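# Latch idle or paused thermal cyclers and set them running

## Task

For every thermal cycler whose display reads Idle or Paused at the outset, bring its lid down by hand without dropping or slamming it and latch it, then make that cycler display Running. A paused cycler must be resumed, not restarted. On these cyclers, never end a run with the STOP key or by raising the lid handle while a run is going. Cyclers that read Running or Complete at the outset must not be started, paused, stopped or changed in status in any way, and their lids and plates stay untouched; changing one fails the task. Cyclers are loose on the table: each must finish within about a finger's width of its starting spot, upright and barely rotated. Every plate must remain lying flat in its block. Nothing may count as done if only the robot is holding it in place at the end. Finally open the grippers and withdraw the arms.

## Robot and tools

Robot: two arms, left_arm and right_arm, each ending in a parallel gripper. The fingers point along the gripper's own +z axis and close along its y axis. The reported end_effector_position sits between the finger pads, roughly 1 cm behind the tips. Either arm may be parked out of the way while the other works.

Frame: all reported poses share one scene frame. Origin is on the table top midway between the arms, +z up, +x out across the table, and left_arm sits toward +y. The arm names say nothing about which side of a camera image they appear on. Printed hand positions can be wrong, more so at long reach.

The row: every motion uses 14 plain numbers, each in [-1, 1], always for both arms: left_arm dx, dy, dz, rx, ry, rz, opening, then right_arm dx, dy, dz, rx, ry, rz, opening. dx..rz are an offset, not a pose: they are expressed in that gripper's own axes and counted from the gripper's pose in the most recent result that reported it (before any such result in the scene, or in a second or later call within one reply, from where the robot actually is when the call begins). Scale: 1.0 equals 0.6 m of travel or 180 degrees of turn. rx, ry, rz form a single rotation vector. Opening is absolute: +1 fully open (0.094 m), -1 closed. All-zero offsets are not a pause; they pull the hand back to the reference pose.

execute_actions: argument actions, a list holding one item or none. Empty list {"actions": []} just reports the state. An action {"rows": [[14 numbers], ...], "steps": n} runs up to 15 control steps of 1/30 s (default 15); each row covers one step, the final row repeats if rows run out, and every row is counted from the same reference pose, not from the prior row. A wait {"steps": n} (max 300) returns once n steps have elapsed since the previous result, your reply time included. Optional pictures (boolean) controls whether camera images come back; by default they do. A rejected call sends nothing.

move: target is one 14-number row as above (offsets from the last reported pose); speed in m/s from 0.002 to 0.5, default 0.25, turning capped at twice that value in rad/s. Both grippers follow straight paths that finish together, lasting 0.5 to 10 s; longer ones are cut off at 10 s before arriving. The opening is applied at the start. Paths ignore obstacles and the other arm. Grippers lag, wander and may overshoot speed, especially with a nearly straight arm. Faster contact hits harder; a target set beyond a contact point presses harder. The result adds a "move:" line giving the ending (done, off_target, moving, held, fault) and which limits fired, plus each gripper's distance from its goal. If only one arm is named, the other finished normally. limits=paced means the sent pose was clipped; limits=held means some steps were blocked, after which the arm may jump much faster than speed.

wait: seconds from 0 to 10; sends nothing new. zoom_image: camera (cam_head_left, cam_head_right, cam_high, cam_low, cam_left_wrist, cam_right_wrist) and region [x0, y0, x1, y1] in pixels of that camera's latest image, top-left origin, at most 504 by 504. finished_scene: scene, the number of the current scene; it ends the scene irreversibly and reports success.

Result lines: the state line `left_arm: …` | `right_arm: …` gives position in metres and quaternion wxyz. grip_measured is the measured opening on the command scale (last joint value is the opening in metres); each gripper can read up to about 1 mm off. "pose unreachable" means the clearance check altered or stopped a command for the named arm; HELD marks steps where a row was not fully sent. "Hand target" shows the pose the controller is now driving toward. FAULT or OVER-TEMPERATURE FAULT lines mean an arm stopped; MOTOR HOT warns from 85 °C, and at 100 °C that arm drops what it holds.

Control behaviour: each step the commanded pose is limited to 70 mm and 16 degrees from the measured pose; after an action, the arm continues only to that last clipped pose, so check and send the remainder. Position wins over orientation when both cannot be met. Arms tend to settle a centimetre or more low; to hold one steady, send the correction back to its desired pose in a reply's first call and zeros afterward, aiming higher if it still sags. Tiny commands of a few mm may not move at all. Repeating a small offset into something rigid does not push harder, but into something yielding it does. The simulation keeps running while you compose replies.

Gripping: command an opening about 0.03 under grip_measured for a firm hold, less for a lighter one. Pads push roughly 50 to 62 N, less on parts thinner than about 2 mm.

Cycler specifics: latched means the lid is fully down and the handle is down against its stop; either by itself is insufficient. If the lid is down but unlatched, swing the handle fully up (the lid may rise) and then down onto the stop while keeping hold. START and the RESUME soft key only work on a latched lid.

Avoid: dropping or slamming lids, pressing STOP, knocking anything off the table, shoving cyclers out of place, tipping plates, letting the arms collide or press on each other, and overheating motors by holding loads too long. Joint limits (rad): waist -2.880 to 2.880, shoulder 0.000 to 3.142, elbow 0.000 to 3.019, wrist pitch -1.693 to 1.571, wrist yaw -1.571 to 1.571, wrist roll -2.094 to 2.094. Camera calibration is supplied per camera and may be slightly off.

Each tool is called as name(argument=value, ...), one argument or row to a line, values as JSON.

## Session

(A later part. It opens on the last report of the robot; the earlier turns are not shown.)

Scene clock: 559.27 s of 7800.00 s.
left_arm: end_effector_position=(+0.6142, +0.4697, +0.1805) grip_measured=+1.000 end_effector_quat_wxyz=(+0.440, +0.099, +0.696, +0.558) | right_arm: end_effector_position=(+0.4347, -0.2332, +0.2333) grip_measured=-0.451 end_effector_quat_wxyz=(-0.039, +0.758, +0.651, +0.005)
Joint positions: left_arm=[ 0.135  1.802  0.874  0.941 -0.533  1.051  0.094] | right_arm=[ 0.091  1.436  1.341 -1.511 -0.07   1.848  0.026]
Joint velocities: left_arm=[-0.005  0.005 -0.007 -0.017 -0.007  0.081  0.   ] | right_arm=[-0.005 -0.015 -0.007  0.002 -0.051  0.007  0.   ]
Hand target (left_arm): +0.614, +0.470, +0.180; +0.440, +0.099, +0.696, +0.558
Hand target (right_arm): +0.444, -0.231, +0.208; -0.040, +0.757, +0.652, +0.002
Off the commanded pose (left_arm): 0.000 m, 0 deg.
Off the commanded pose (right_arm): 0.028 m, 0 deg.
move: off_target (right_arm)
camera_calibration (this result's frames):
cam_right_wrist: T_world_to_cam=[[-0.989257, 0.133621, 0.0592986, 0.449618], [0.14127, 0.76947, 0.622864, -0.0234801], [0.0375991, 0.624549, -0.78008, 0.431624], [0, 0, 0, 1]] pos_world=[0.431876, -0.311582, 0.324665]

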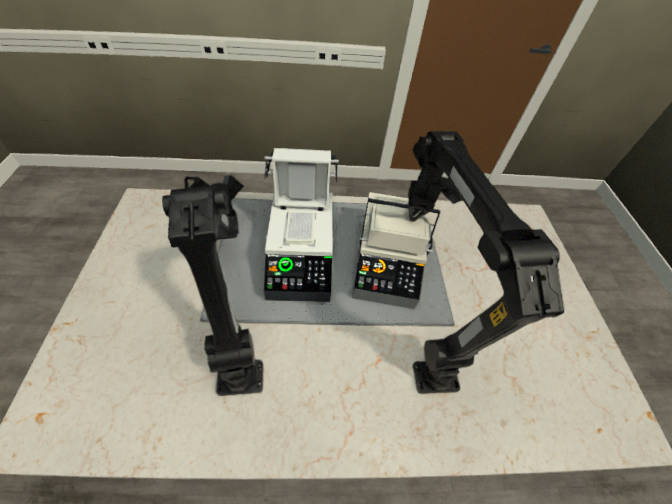

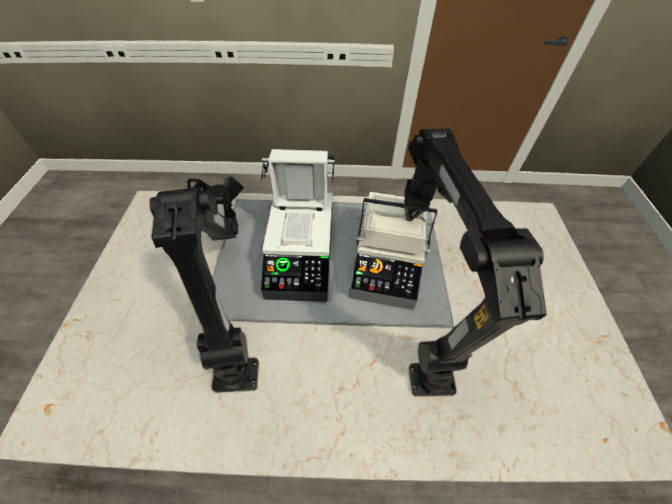

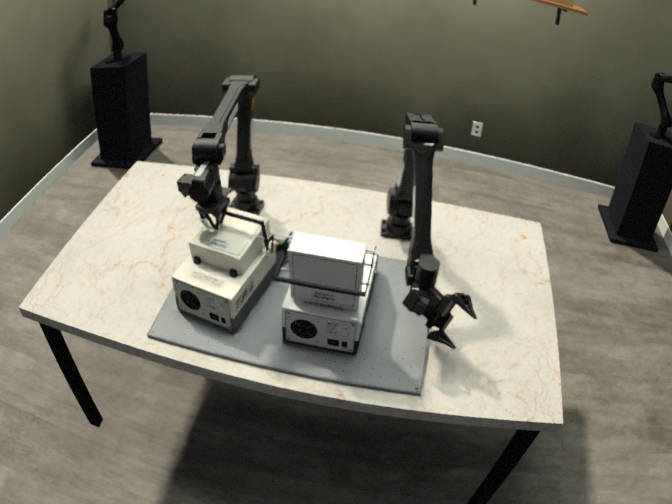

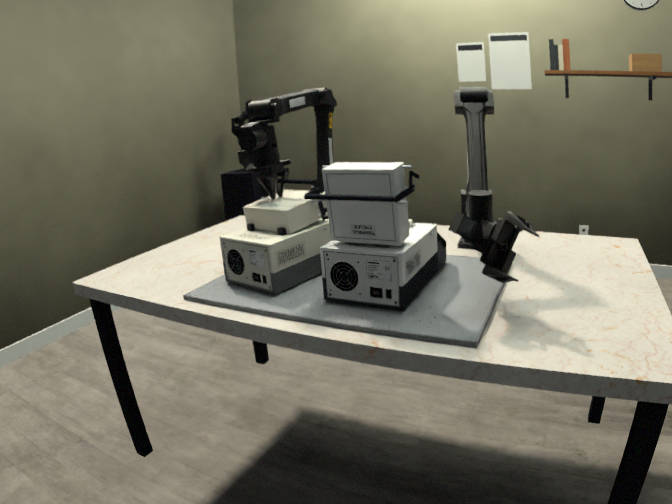

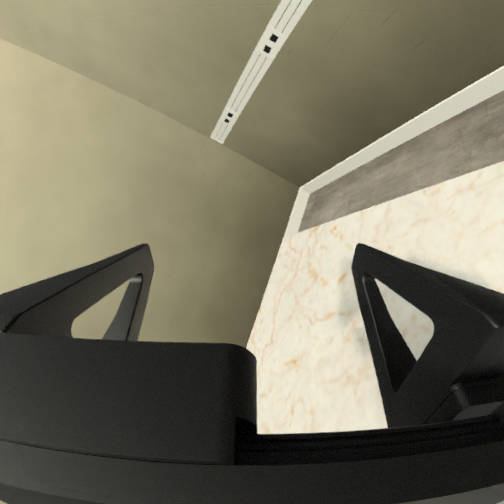

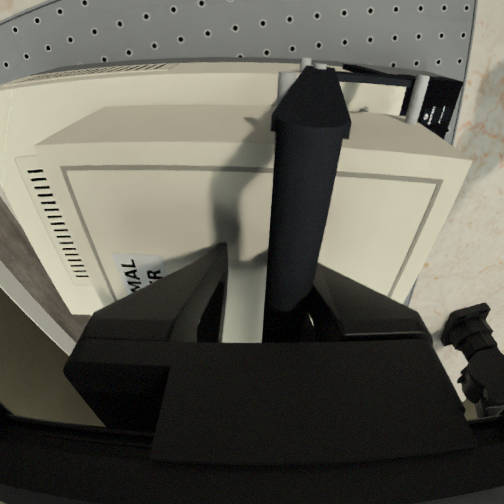

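move(
  target=[0,0,0,0,0,0,1,0,-0.09,0.03,0,0,0,-0.45],
  speed=0.03,
)

move(
  target=[0,0,0,0,0,0,1,0,-0.07,0.03,0,0,0,-0.45],
  speed=0.03,
)

zoom_image(
  camera="cam_low",
  region=[200,160,400,310],
)

Scene clock: 570.70 s of 7800.00 s.
left_arm: end_effector_position=(+0.6142, +0.4697, +0.1805) grip_measured=+1.000 end_effector_quat_wxyz=(+0.440, +0.099, +0.696, +0.558) | right_arm: end_effector_position=(+0.3889, -0.2287, +0.2362) grip_measured=-0.451 end_effector_quat_wxyz=(-0.027, +0.758, +0.652, +0.022)
Joint positions: left_arm=[ 0.135  1.802  0.874  0.941 -0.533  1.051  0.094] | right_arm=[ 0.119  1.291  1.208 -1.478 -0.07   1.877  0.026]
Joint velocities: left_arm=[-0.005 -0.005 -0.007 -0.022 -0.022 -0.081  0.   ] | right_arm=[-0.005 -0.005 -0.012 -0.017  0.022  0.007  0.   ]
Hand target (left_arm): +0.614, +0.470, +0.180; +0.440, +0.099, +0.696, +0.558
Hand target (right_arm): +0.380, -0.225, +0.219; -0.038, +0.758, +0.652, +0.005
Off the commanded pose (left_arm): 0.000 m, 0 deg.
Off the commanded pose (right_arm): 0.020 m, 2 deg.
After step 90, 6.27 s passed at rest.
move: off_target (right_arm)
camera_calibration (this result's frames):
cam_right_wrist: T_world_to_cam=[[-0.990801, 0.13409, 0.0182519, 0.413986], [0.115295, 0.76581, 0.632647, -0.0153014], [0.0708539, 0.628932, -0.774225, 0.419457], [0, 0, 0, 1]] pos_world=[0.382222, -0.307603, 0.326878]

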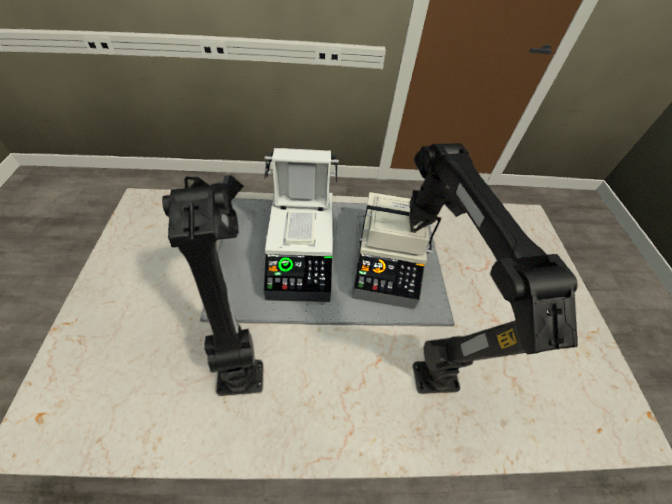

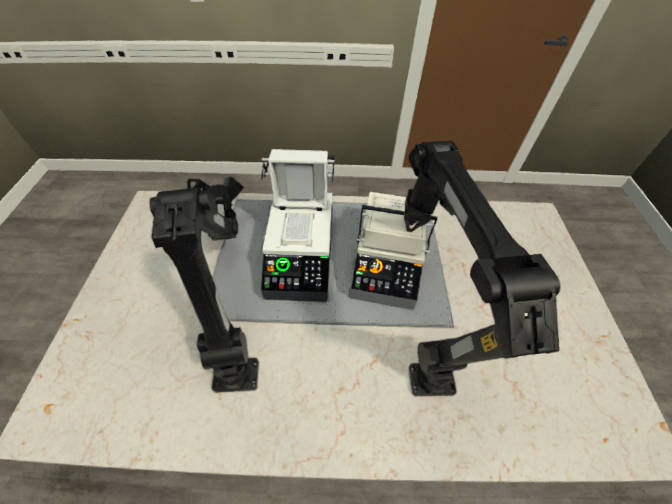

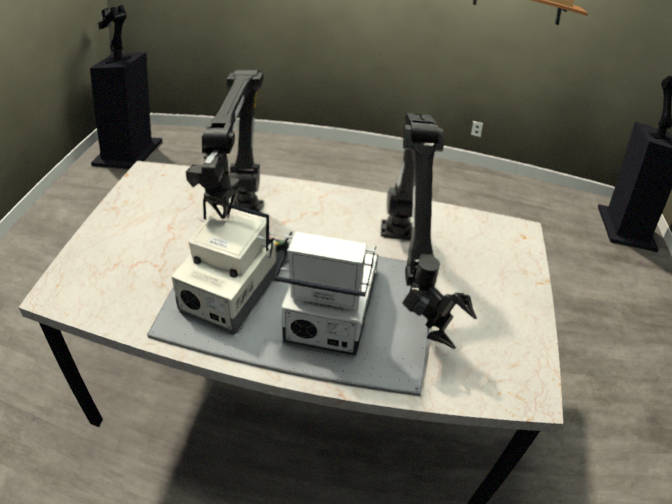

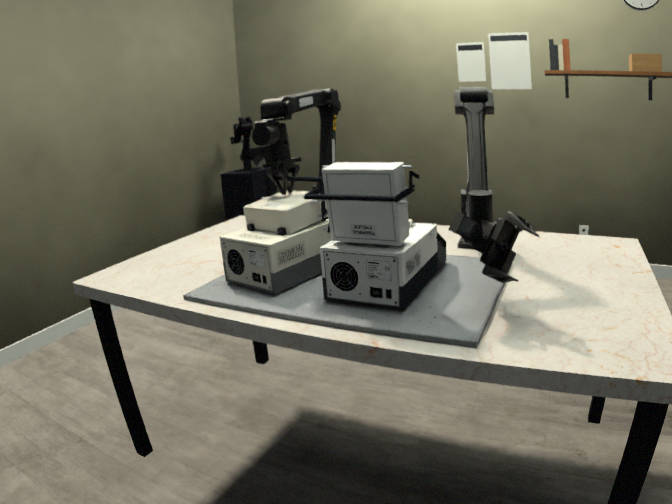

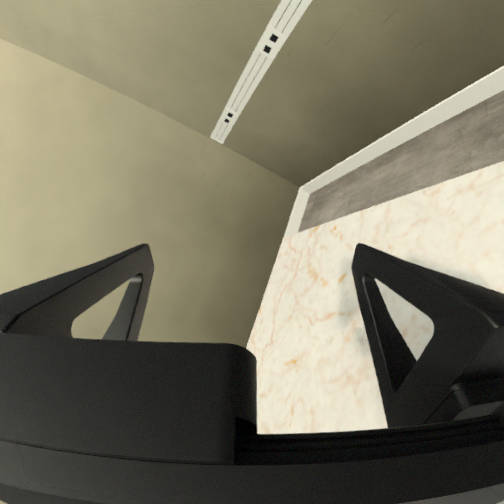

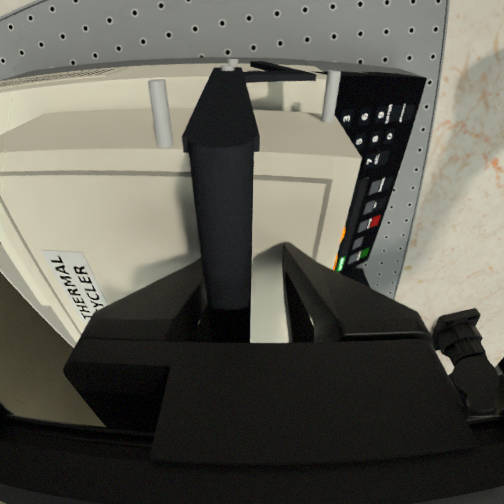

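Scene clock: 572.50 s of 7800.00 s.
left_arm: end_effector_position=(+0.6142, +0.4697, +0.1805) grip_measured=+1.000 end_effector_quat_wxyz=(+0.440, +0.099, +0.696, +0.558) | right_arm: end_effector_position=(+0.3575, -0.2250, +0.2362) grip_measured=-0.451 end_effector_quat_wxyz=(-0.014, +0.756, +0.653, +0.042)
Joint positions: left_arm=[ 0.135  1.802  0.874  0.941 -0.533  1.051  0.094] | right_arm=[ 0.146  1.179  1.113 -1.446 -0.067  1.903  0.026]
Joint velocities: left_arm=[-0.015 -0.005 -0.012 -0.002  0.007 -0.007  0.   ] | right_arm=[-0.015 -0.005  0.007  0.027 -0.051  0.007 -0.   ]
Hand target (left_arm): +0.614, +0.470, +0.180; +0.440, +0.099, +0.696, +0.558
Hand target (right_arm): +0.347, -0.222, +0.219; -0.027, +0.757, +0.652, +0.022
Off the commanded pose (left_arm): 0.000 m, 0 deg.
Off the commanded pose (right_arm): 0.021 m, 3 deg.
move: off_target (right_arm)
camera_calibration (this result's frames):
cam_right_wrist: T_world_to_cam=[[-0.990728, 0.133019, -0.0276484, 0.392927], [0.0844181, 0.76216, 0.641861, -0.00646094], [0.106452, 0.633576, -0.766322, 0.405791], [0, 0, 0, 1]] pos_world=[0.346632, -0.304442, 0.325977]

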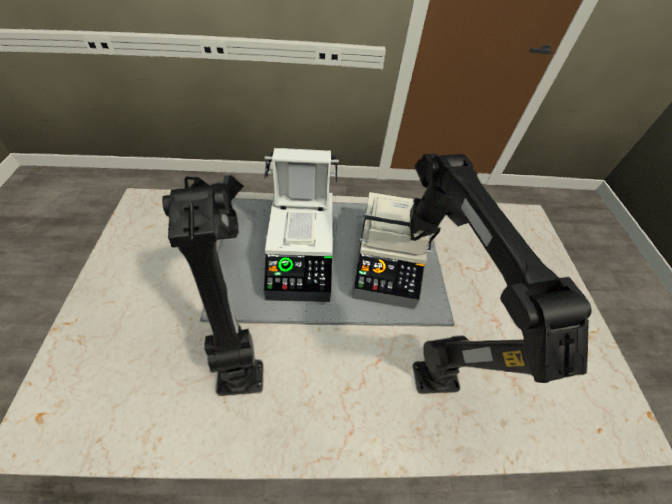

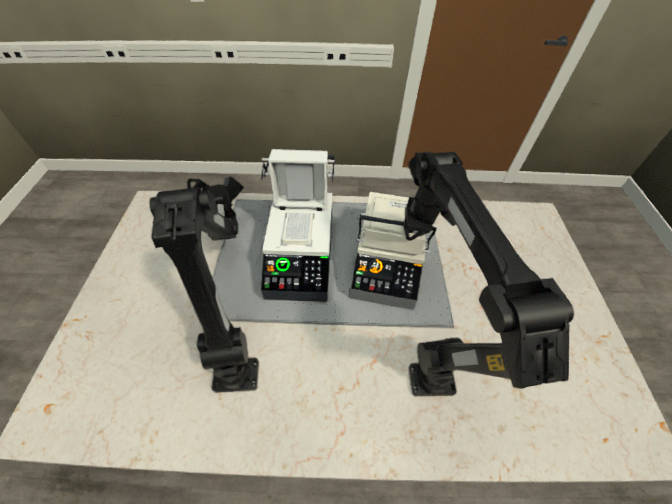

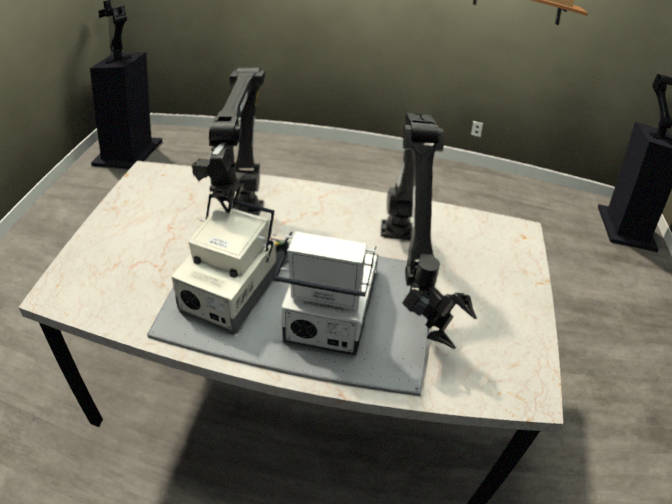

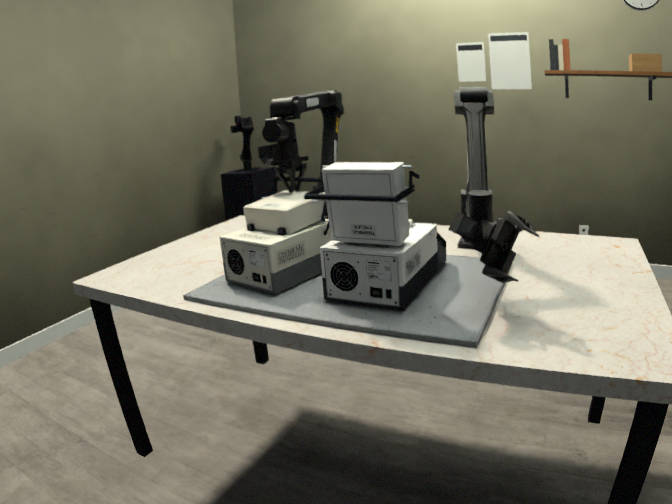

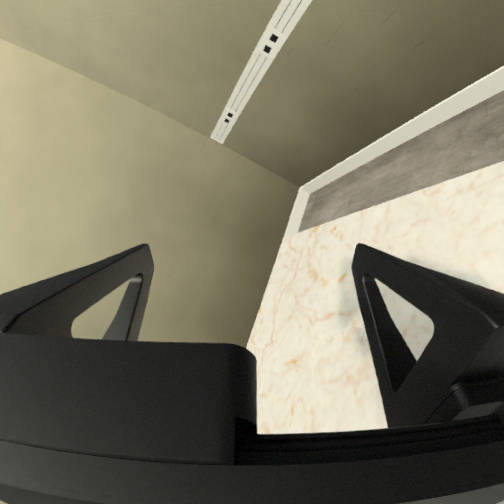

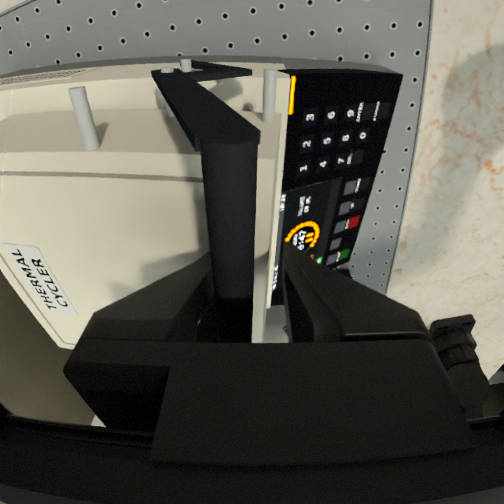

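Region (200, 160, 400, 310) of cam_low's 672x504 image, scaled by 2.520, with more detail than that image has; it fills the top 378 rows of this view, and the rest is white.

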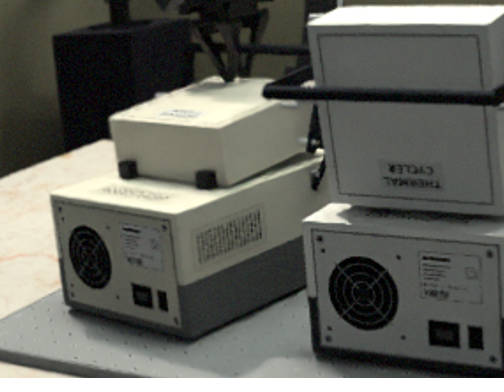

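move(
  target=[0,0,0,0,0,0,1,0,-0.05,0.02,0,0,0,-0.45],
  speed=0.03,
)

move(
  target=[0,0,0,0,0,0,1,0,-0.03,0.07,0,0,0,-0.45],
  speed=0.03,
)

zoom_image(
  camera="cam_head_right",
  region=[330,170,480,320],
)

Scene clock: 580.03 s of 7800.00 s.
left_arm: end_effector_position=(+0.6142, +0.4697, +0.1805) grip_measured=+1.000 end_effector_quat_wxyz=(+0.440, +0.099, +0.696, +0.558) | right_arm: end_effector_position=(+0.3496, -0.2243, +0.2337) grip_measured=-0.450 end_effector_quat_wxyz=(+0.003, +0.759, +0.648, +0.062)
Joint positions: left_arm=[ 0.135  1.802  0.874  0.941 -0.533  1.051  0.094] | right_arm=[ 0.158  1.125  1.063 -1.398 -0.056  1.927  0.026]
Joint velocities: left_arm=[-0.005  0.005 -0.022 -0.007 -0.022 -0.022  0.   ] | right_arm=[-0.015 -0.015 -0.002 -0.002  0.037 -0.037 -0.   ]
Hand target (left_arm): +0.614, +0.470, +0.180; +0.440, +0.099, +0.696, +0.558
Hand target (right_arm): +0.329, -0.220, +0.224; -0.014, +0.756, +0.652, +0.042
Off the commanded pose (left_arm): 0.000 m, 0 deg.
Off the commanded pose (right_arm): 0.024 m, 3 deg.
After step 90, 3.23 s passed at rest.
move: off_target (right_arm)
camera_calibration (this result's frames):
cam_right_wrist: T_world_to_cam=[[-0.986281, 0.145178, -0.0785636, 0.398044], [0.0605179, 0.760802, 0.646156, 0.00230656], [0.153579, 0.632537, -0.759151, 0.385934], [0, 0, 0, 1]] pos_world=[0.333172, -0.30366, 0.322764]

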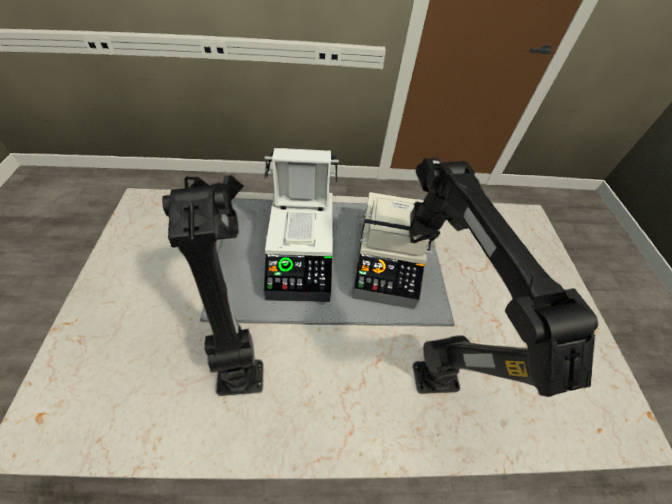

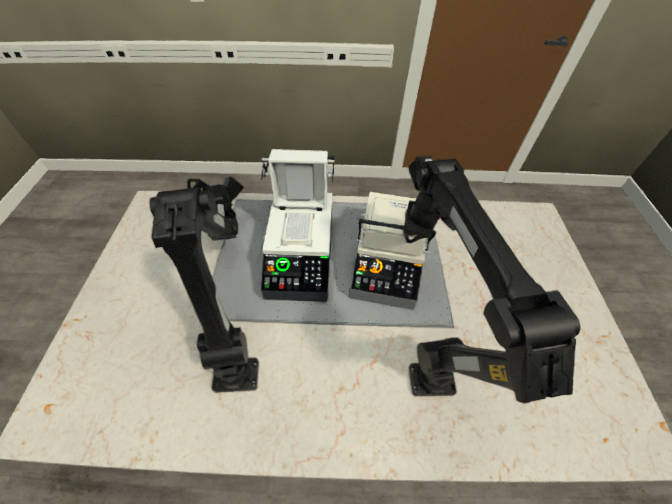

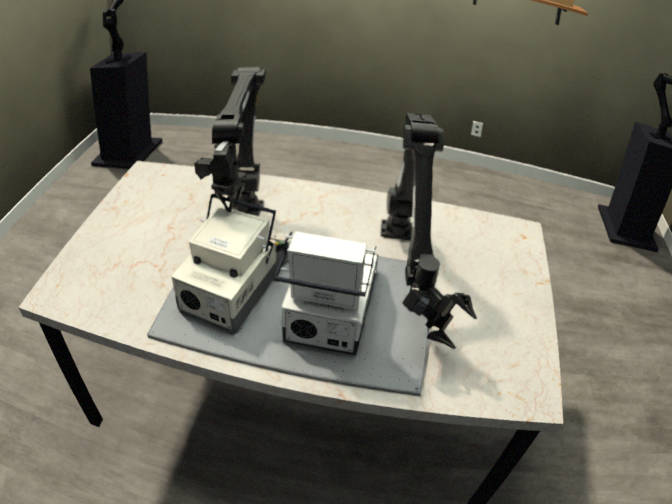

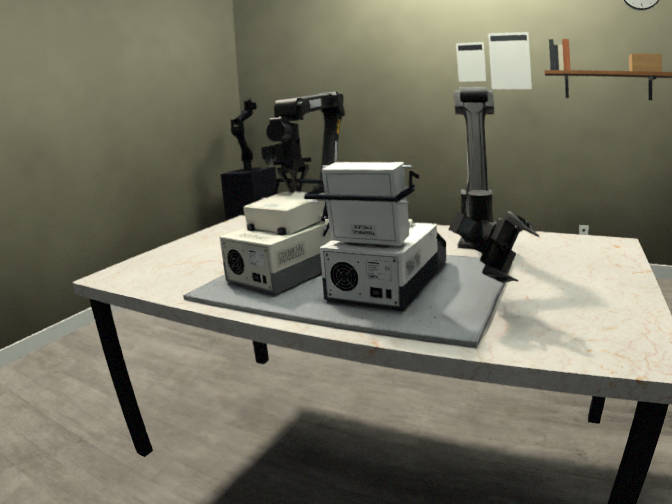

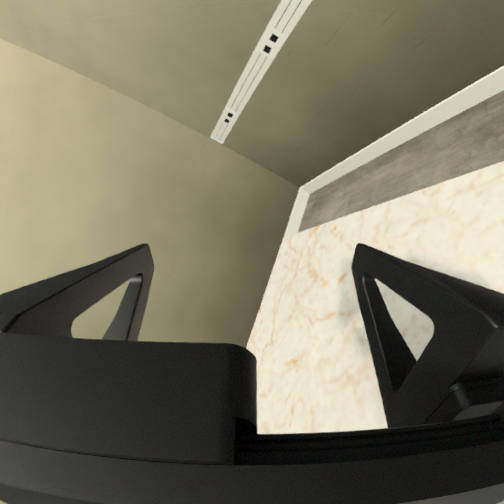

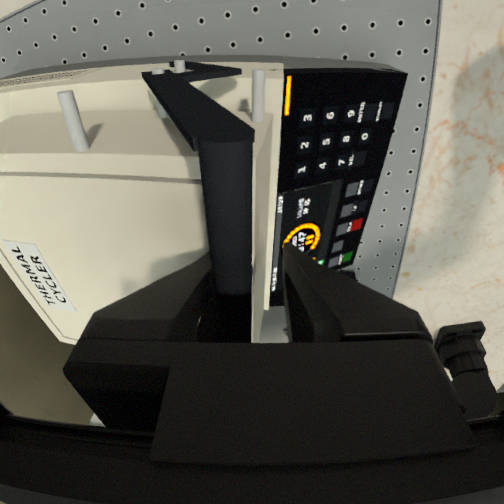

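Scene clock: 581.80 s of 7800.00 s.
left_arm: end_effector_position=(+0.6142, +0.4697, +0.1805) grip_measured=+1.000 end_effector_quat_wxyz=(+0.440, +0.099, +0.696, +0.558) | right_arm: end_effector_position=(+0.3507, -0.2238, +0.2299) grip_measured=-0.450 end_effector_quat_wxyz=(+0.032, +0.758, +0.644, +0.103)
Joint positions: left_arm=[ 0.135  1.802  0.874  0.941 -0.533  1.051  0.094] | right_arm=[ 0.167  1.061  0.998 -1.295 -0.042  1.942  0.026]
Joint velocities: left_arm=[-0.015  0.015 -0.012 -0.012 -0.037 -0.022  0.   ] | right_arm=[ 0.005  0.005 -0.022 -0.007 -0.051 -0.022 -0.   ]
Hand target (left_arm): +0.614, +0.470, +0.180; +0.440, +0.099, +0.696, +0.558
Hand target (right_arm): +0.334, -0.219, +0.193; +0.004, +0.759, +0.648, +0.062
Off the commanded pose (left_arm): 0.000 m, 0 deg.
Off the commanded pose (right_arm): 0.042 m, 6 deg.
move: off_target (right_arm)
camera_calibration (this result's frames):
cam_right_wrist: T_world_to_cam=[[-0.972127, 0.155043, -0.175872, 0.418339], [0.00173169, 0.754859, 0.655885, 0.0213074], [0.234449, 0.637299, -0.734087, 0.349489], [0, 0, 0, 1]] pos_world=[0.324705, -0.303674, 0.316155]

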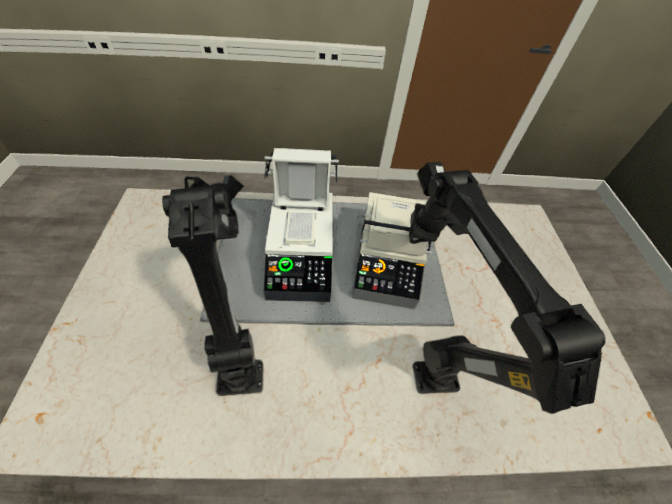

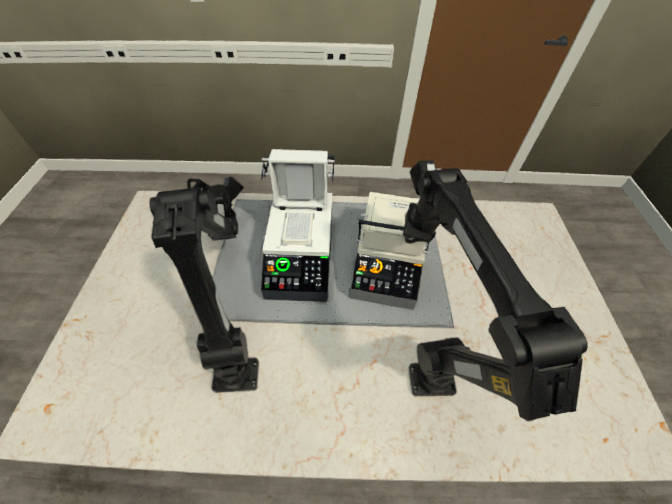

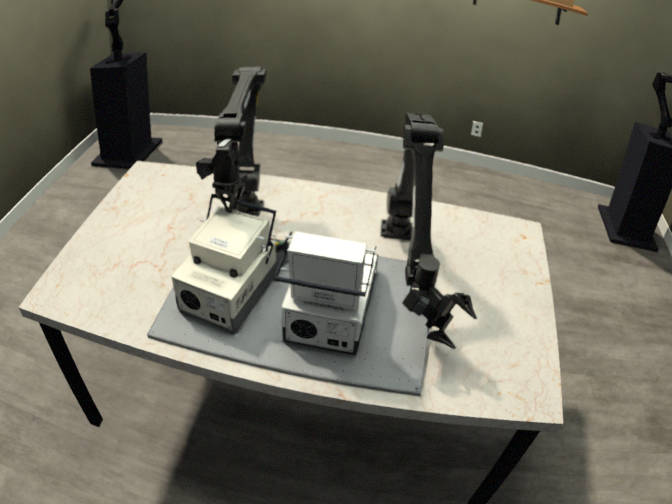

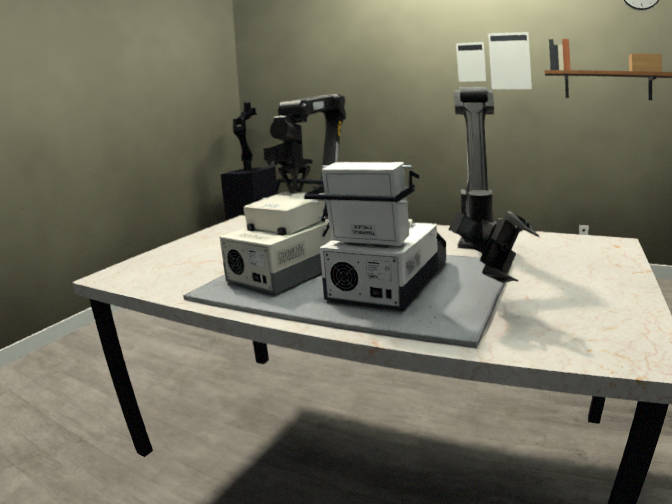

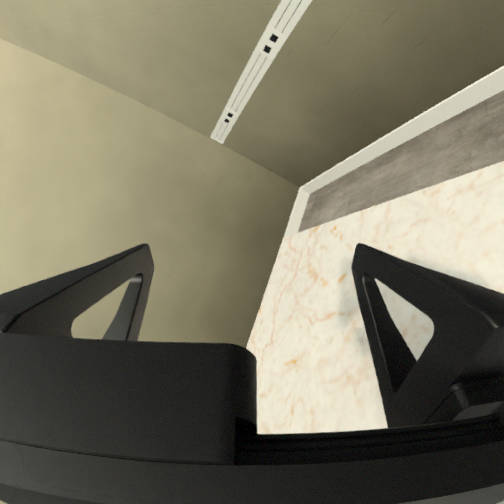

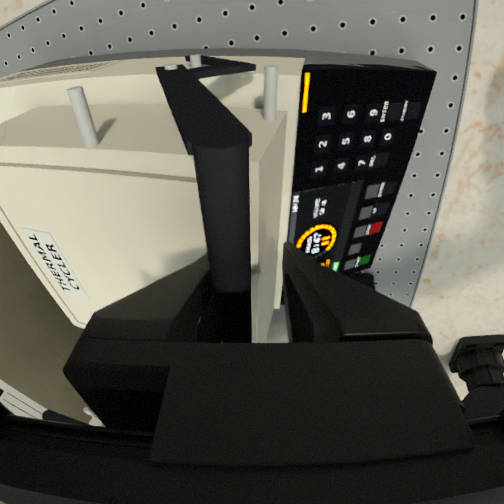

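Region (330, 170, 480, 320) of cam_head_right's 672x504 image, scaled by 3.360, with more detail than that image has.

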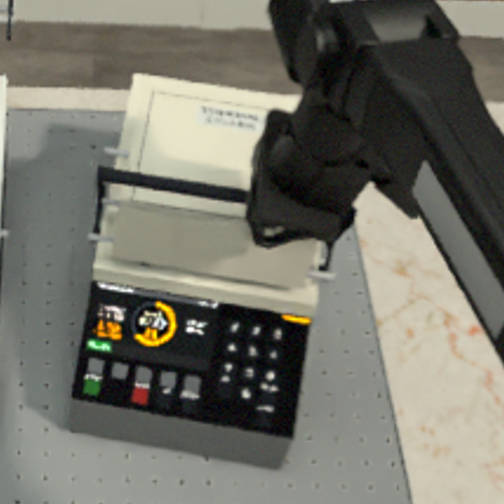

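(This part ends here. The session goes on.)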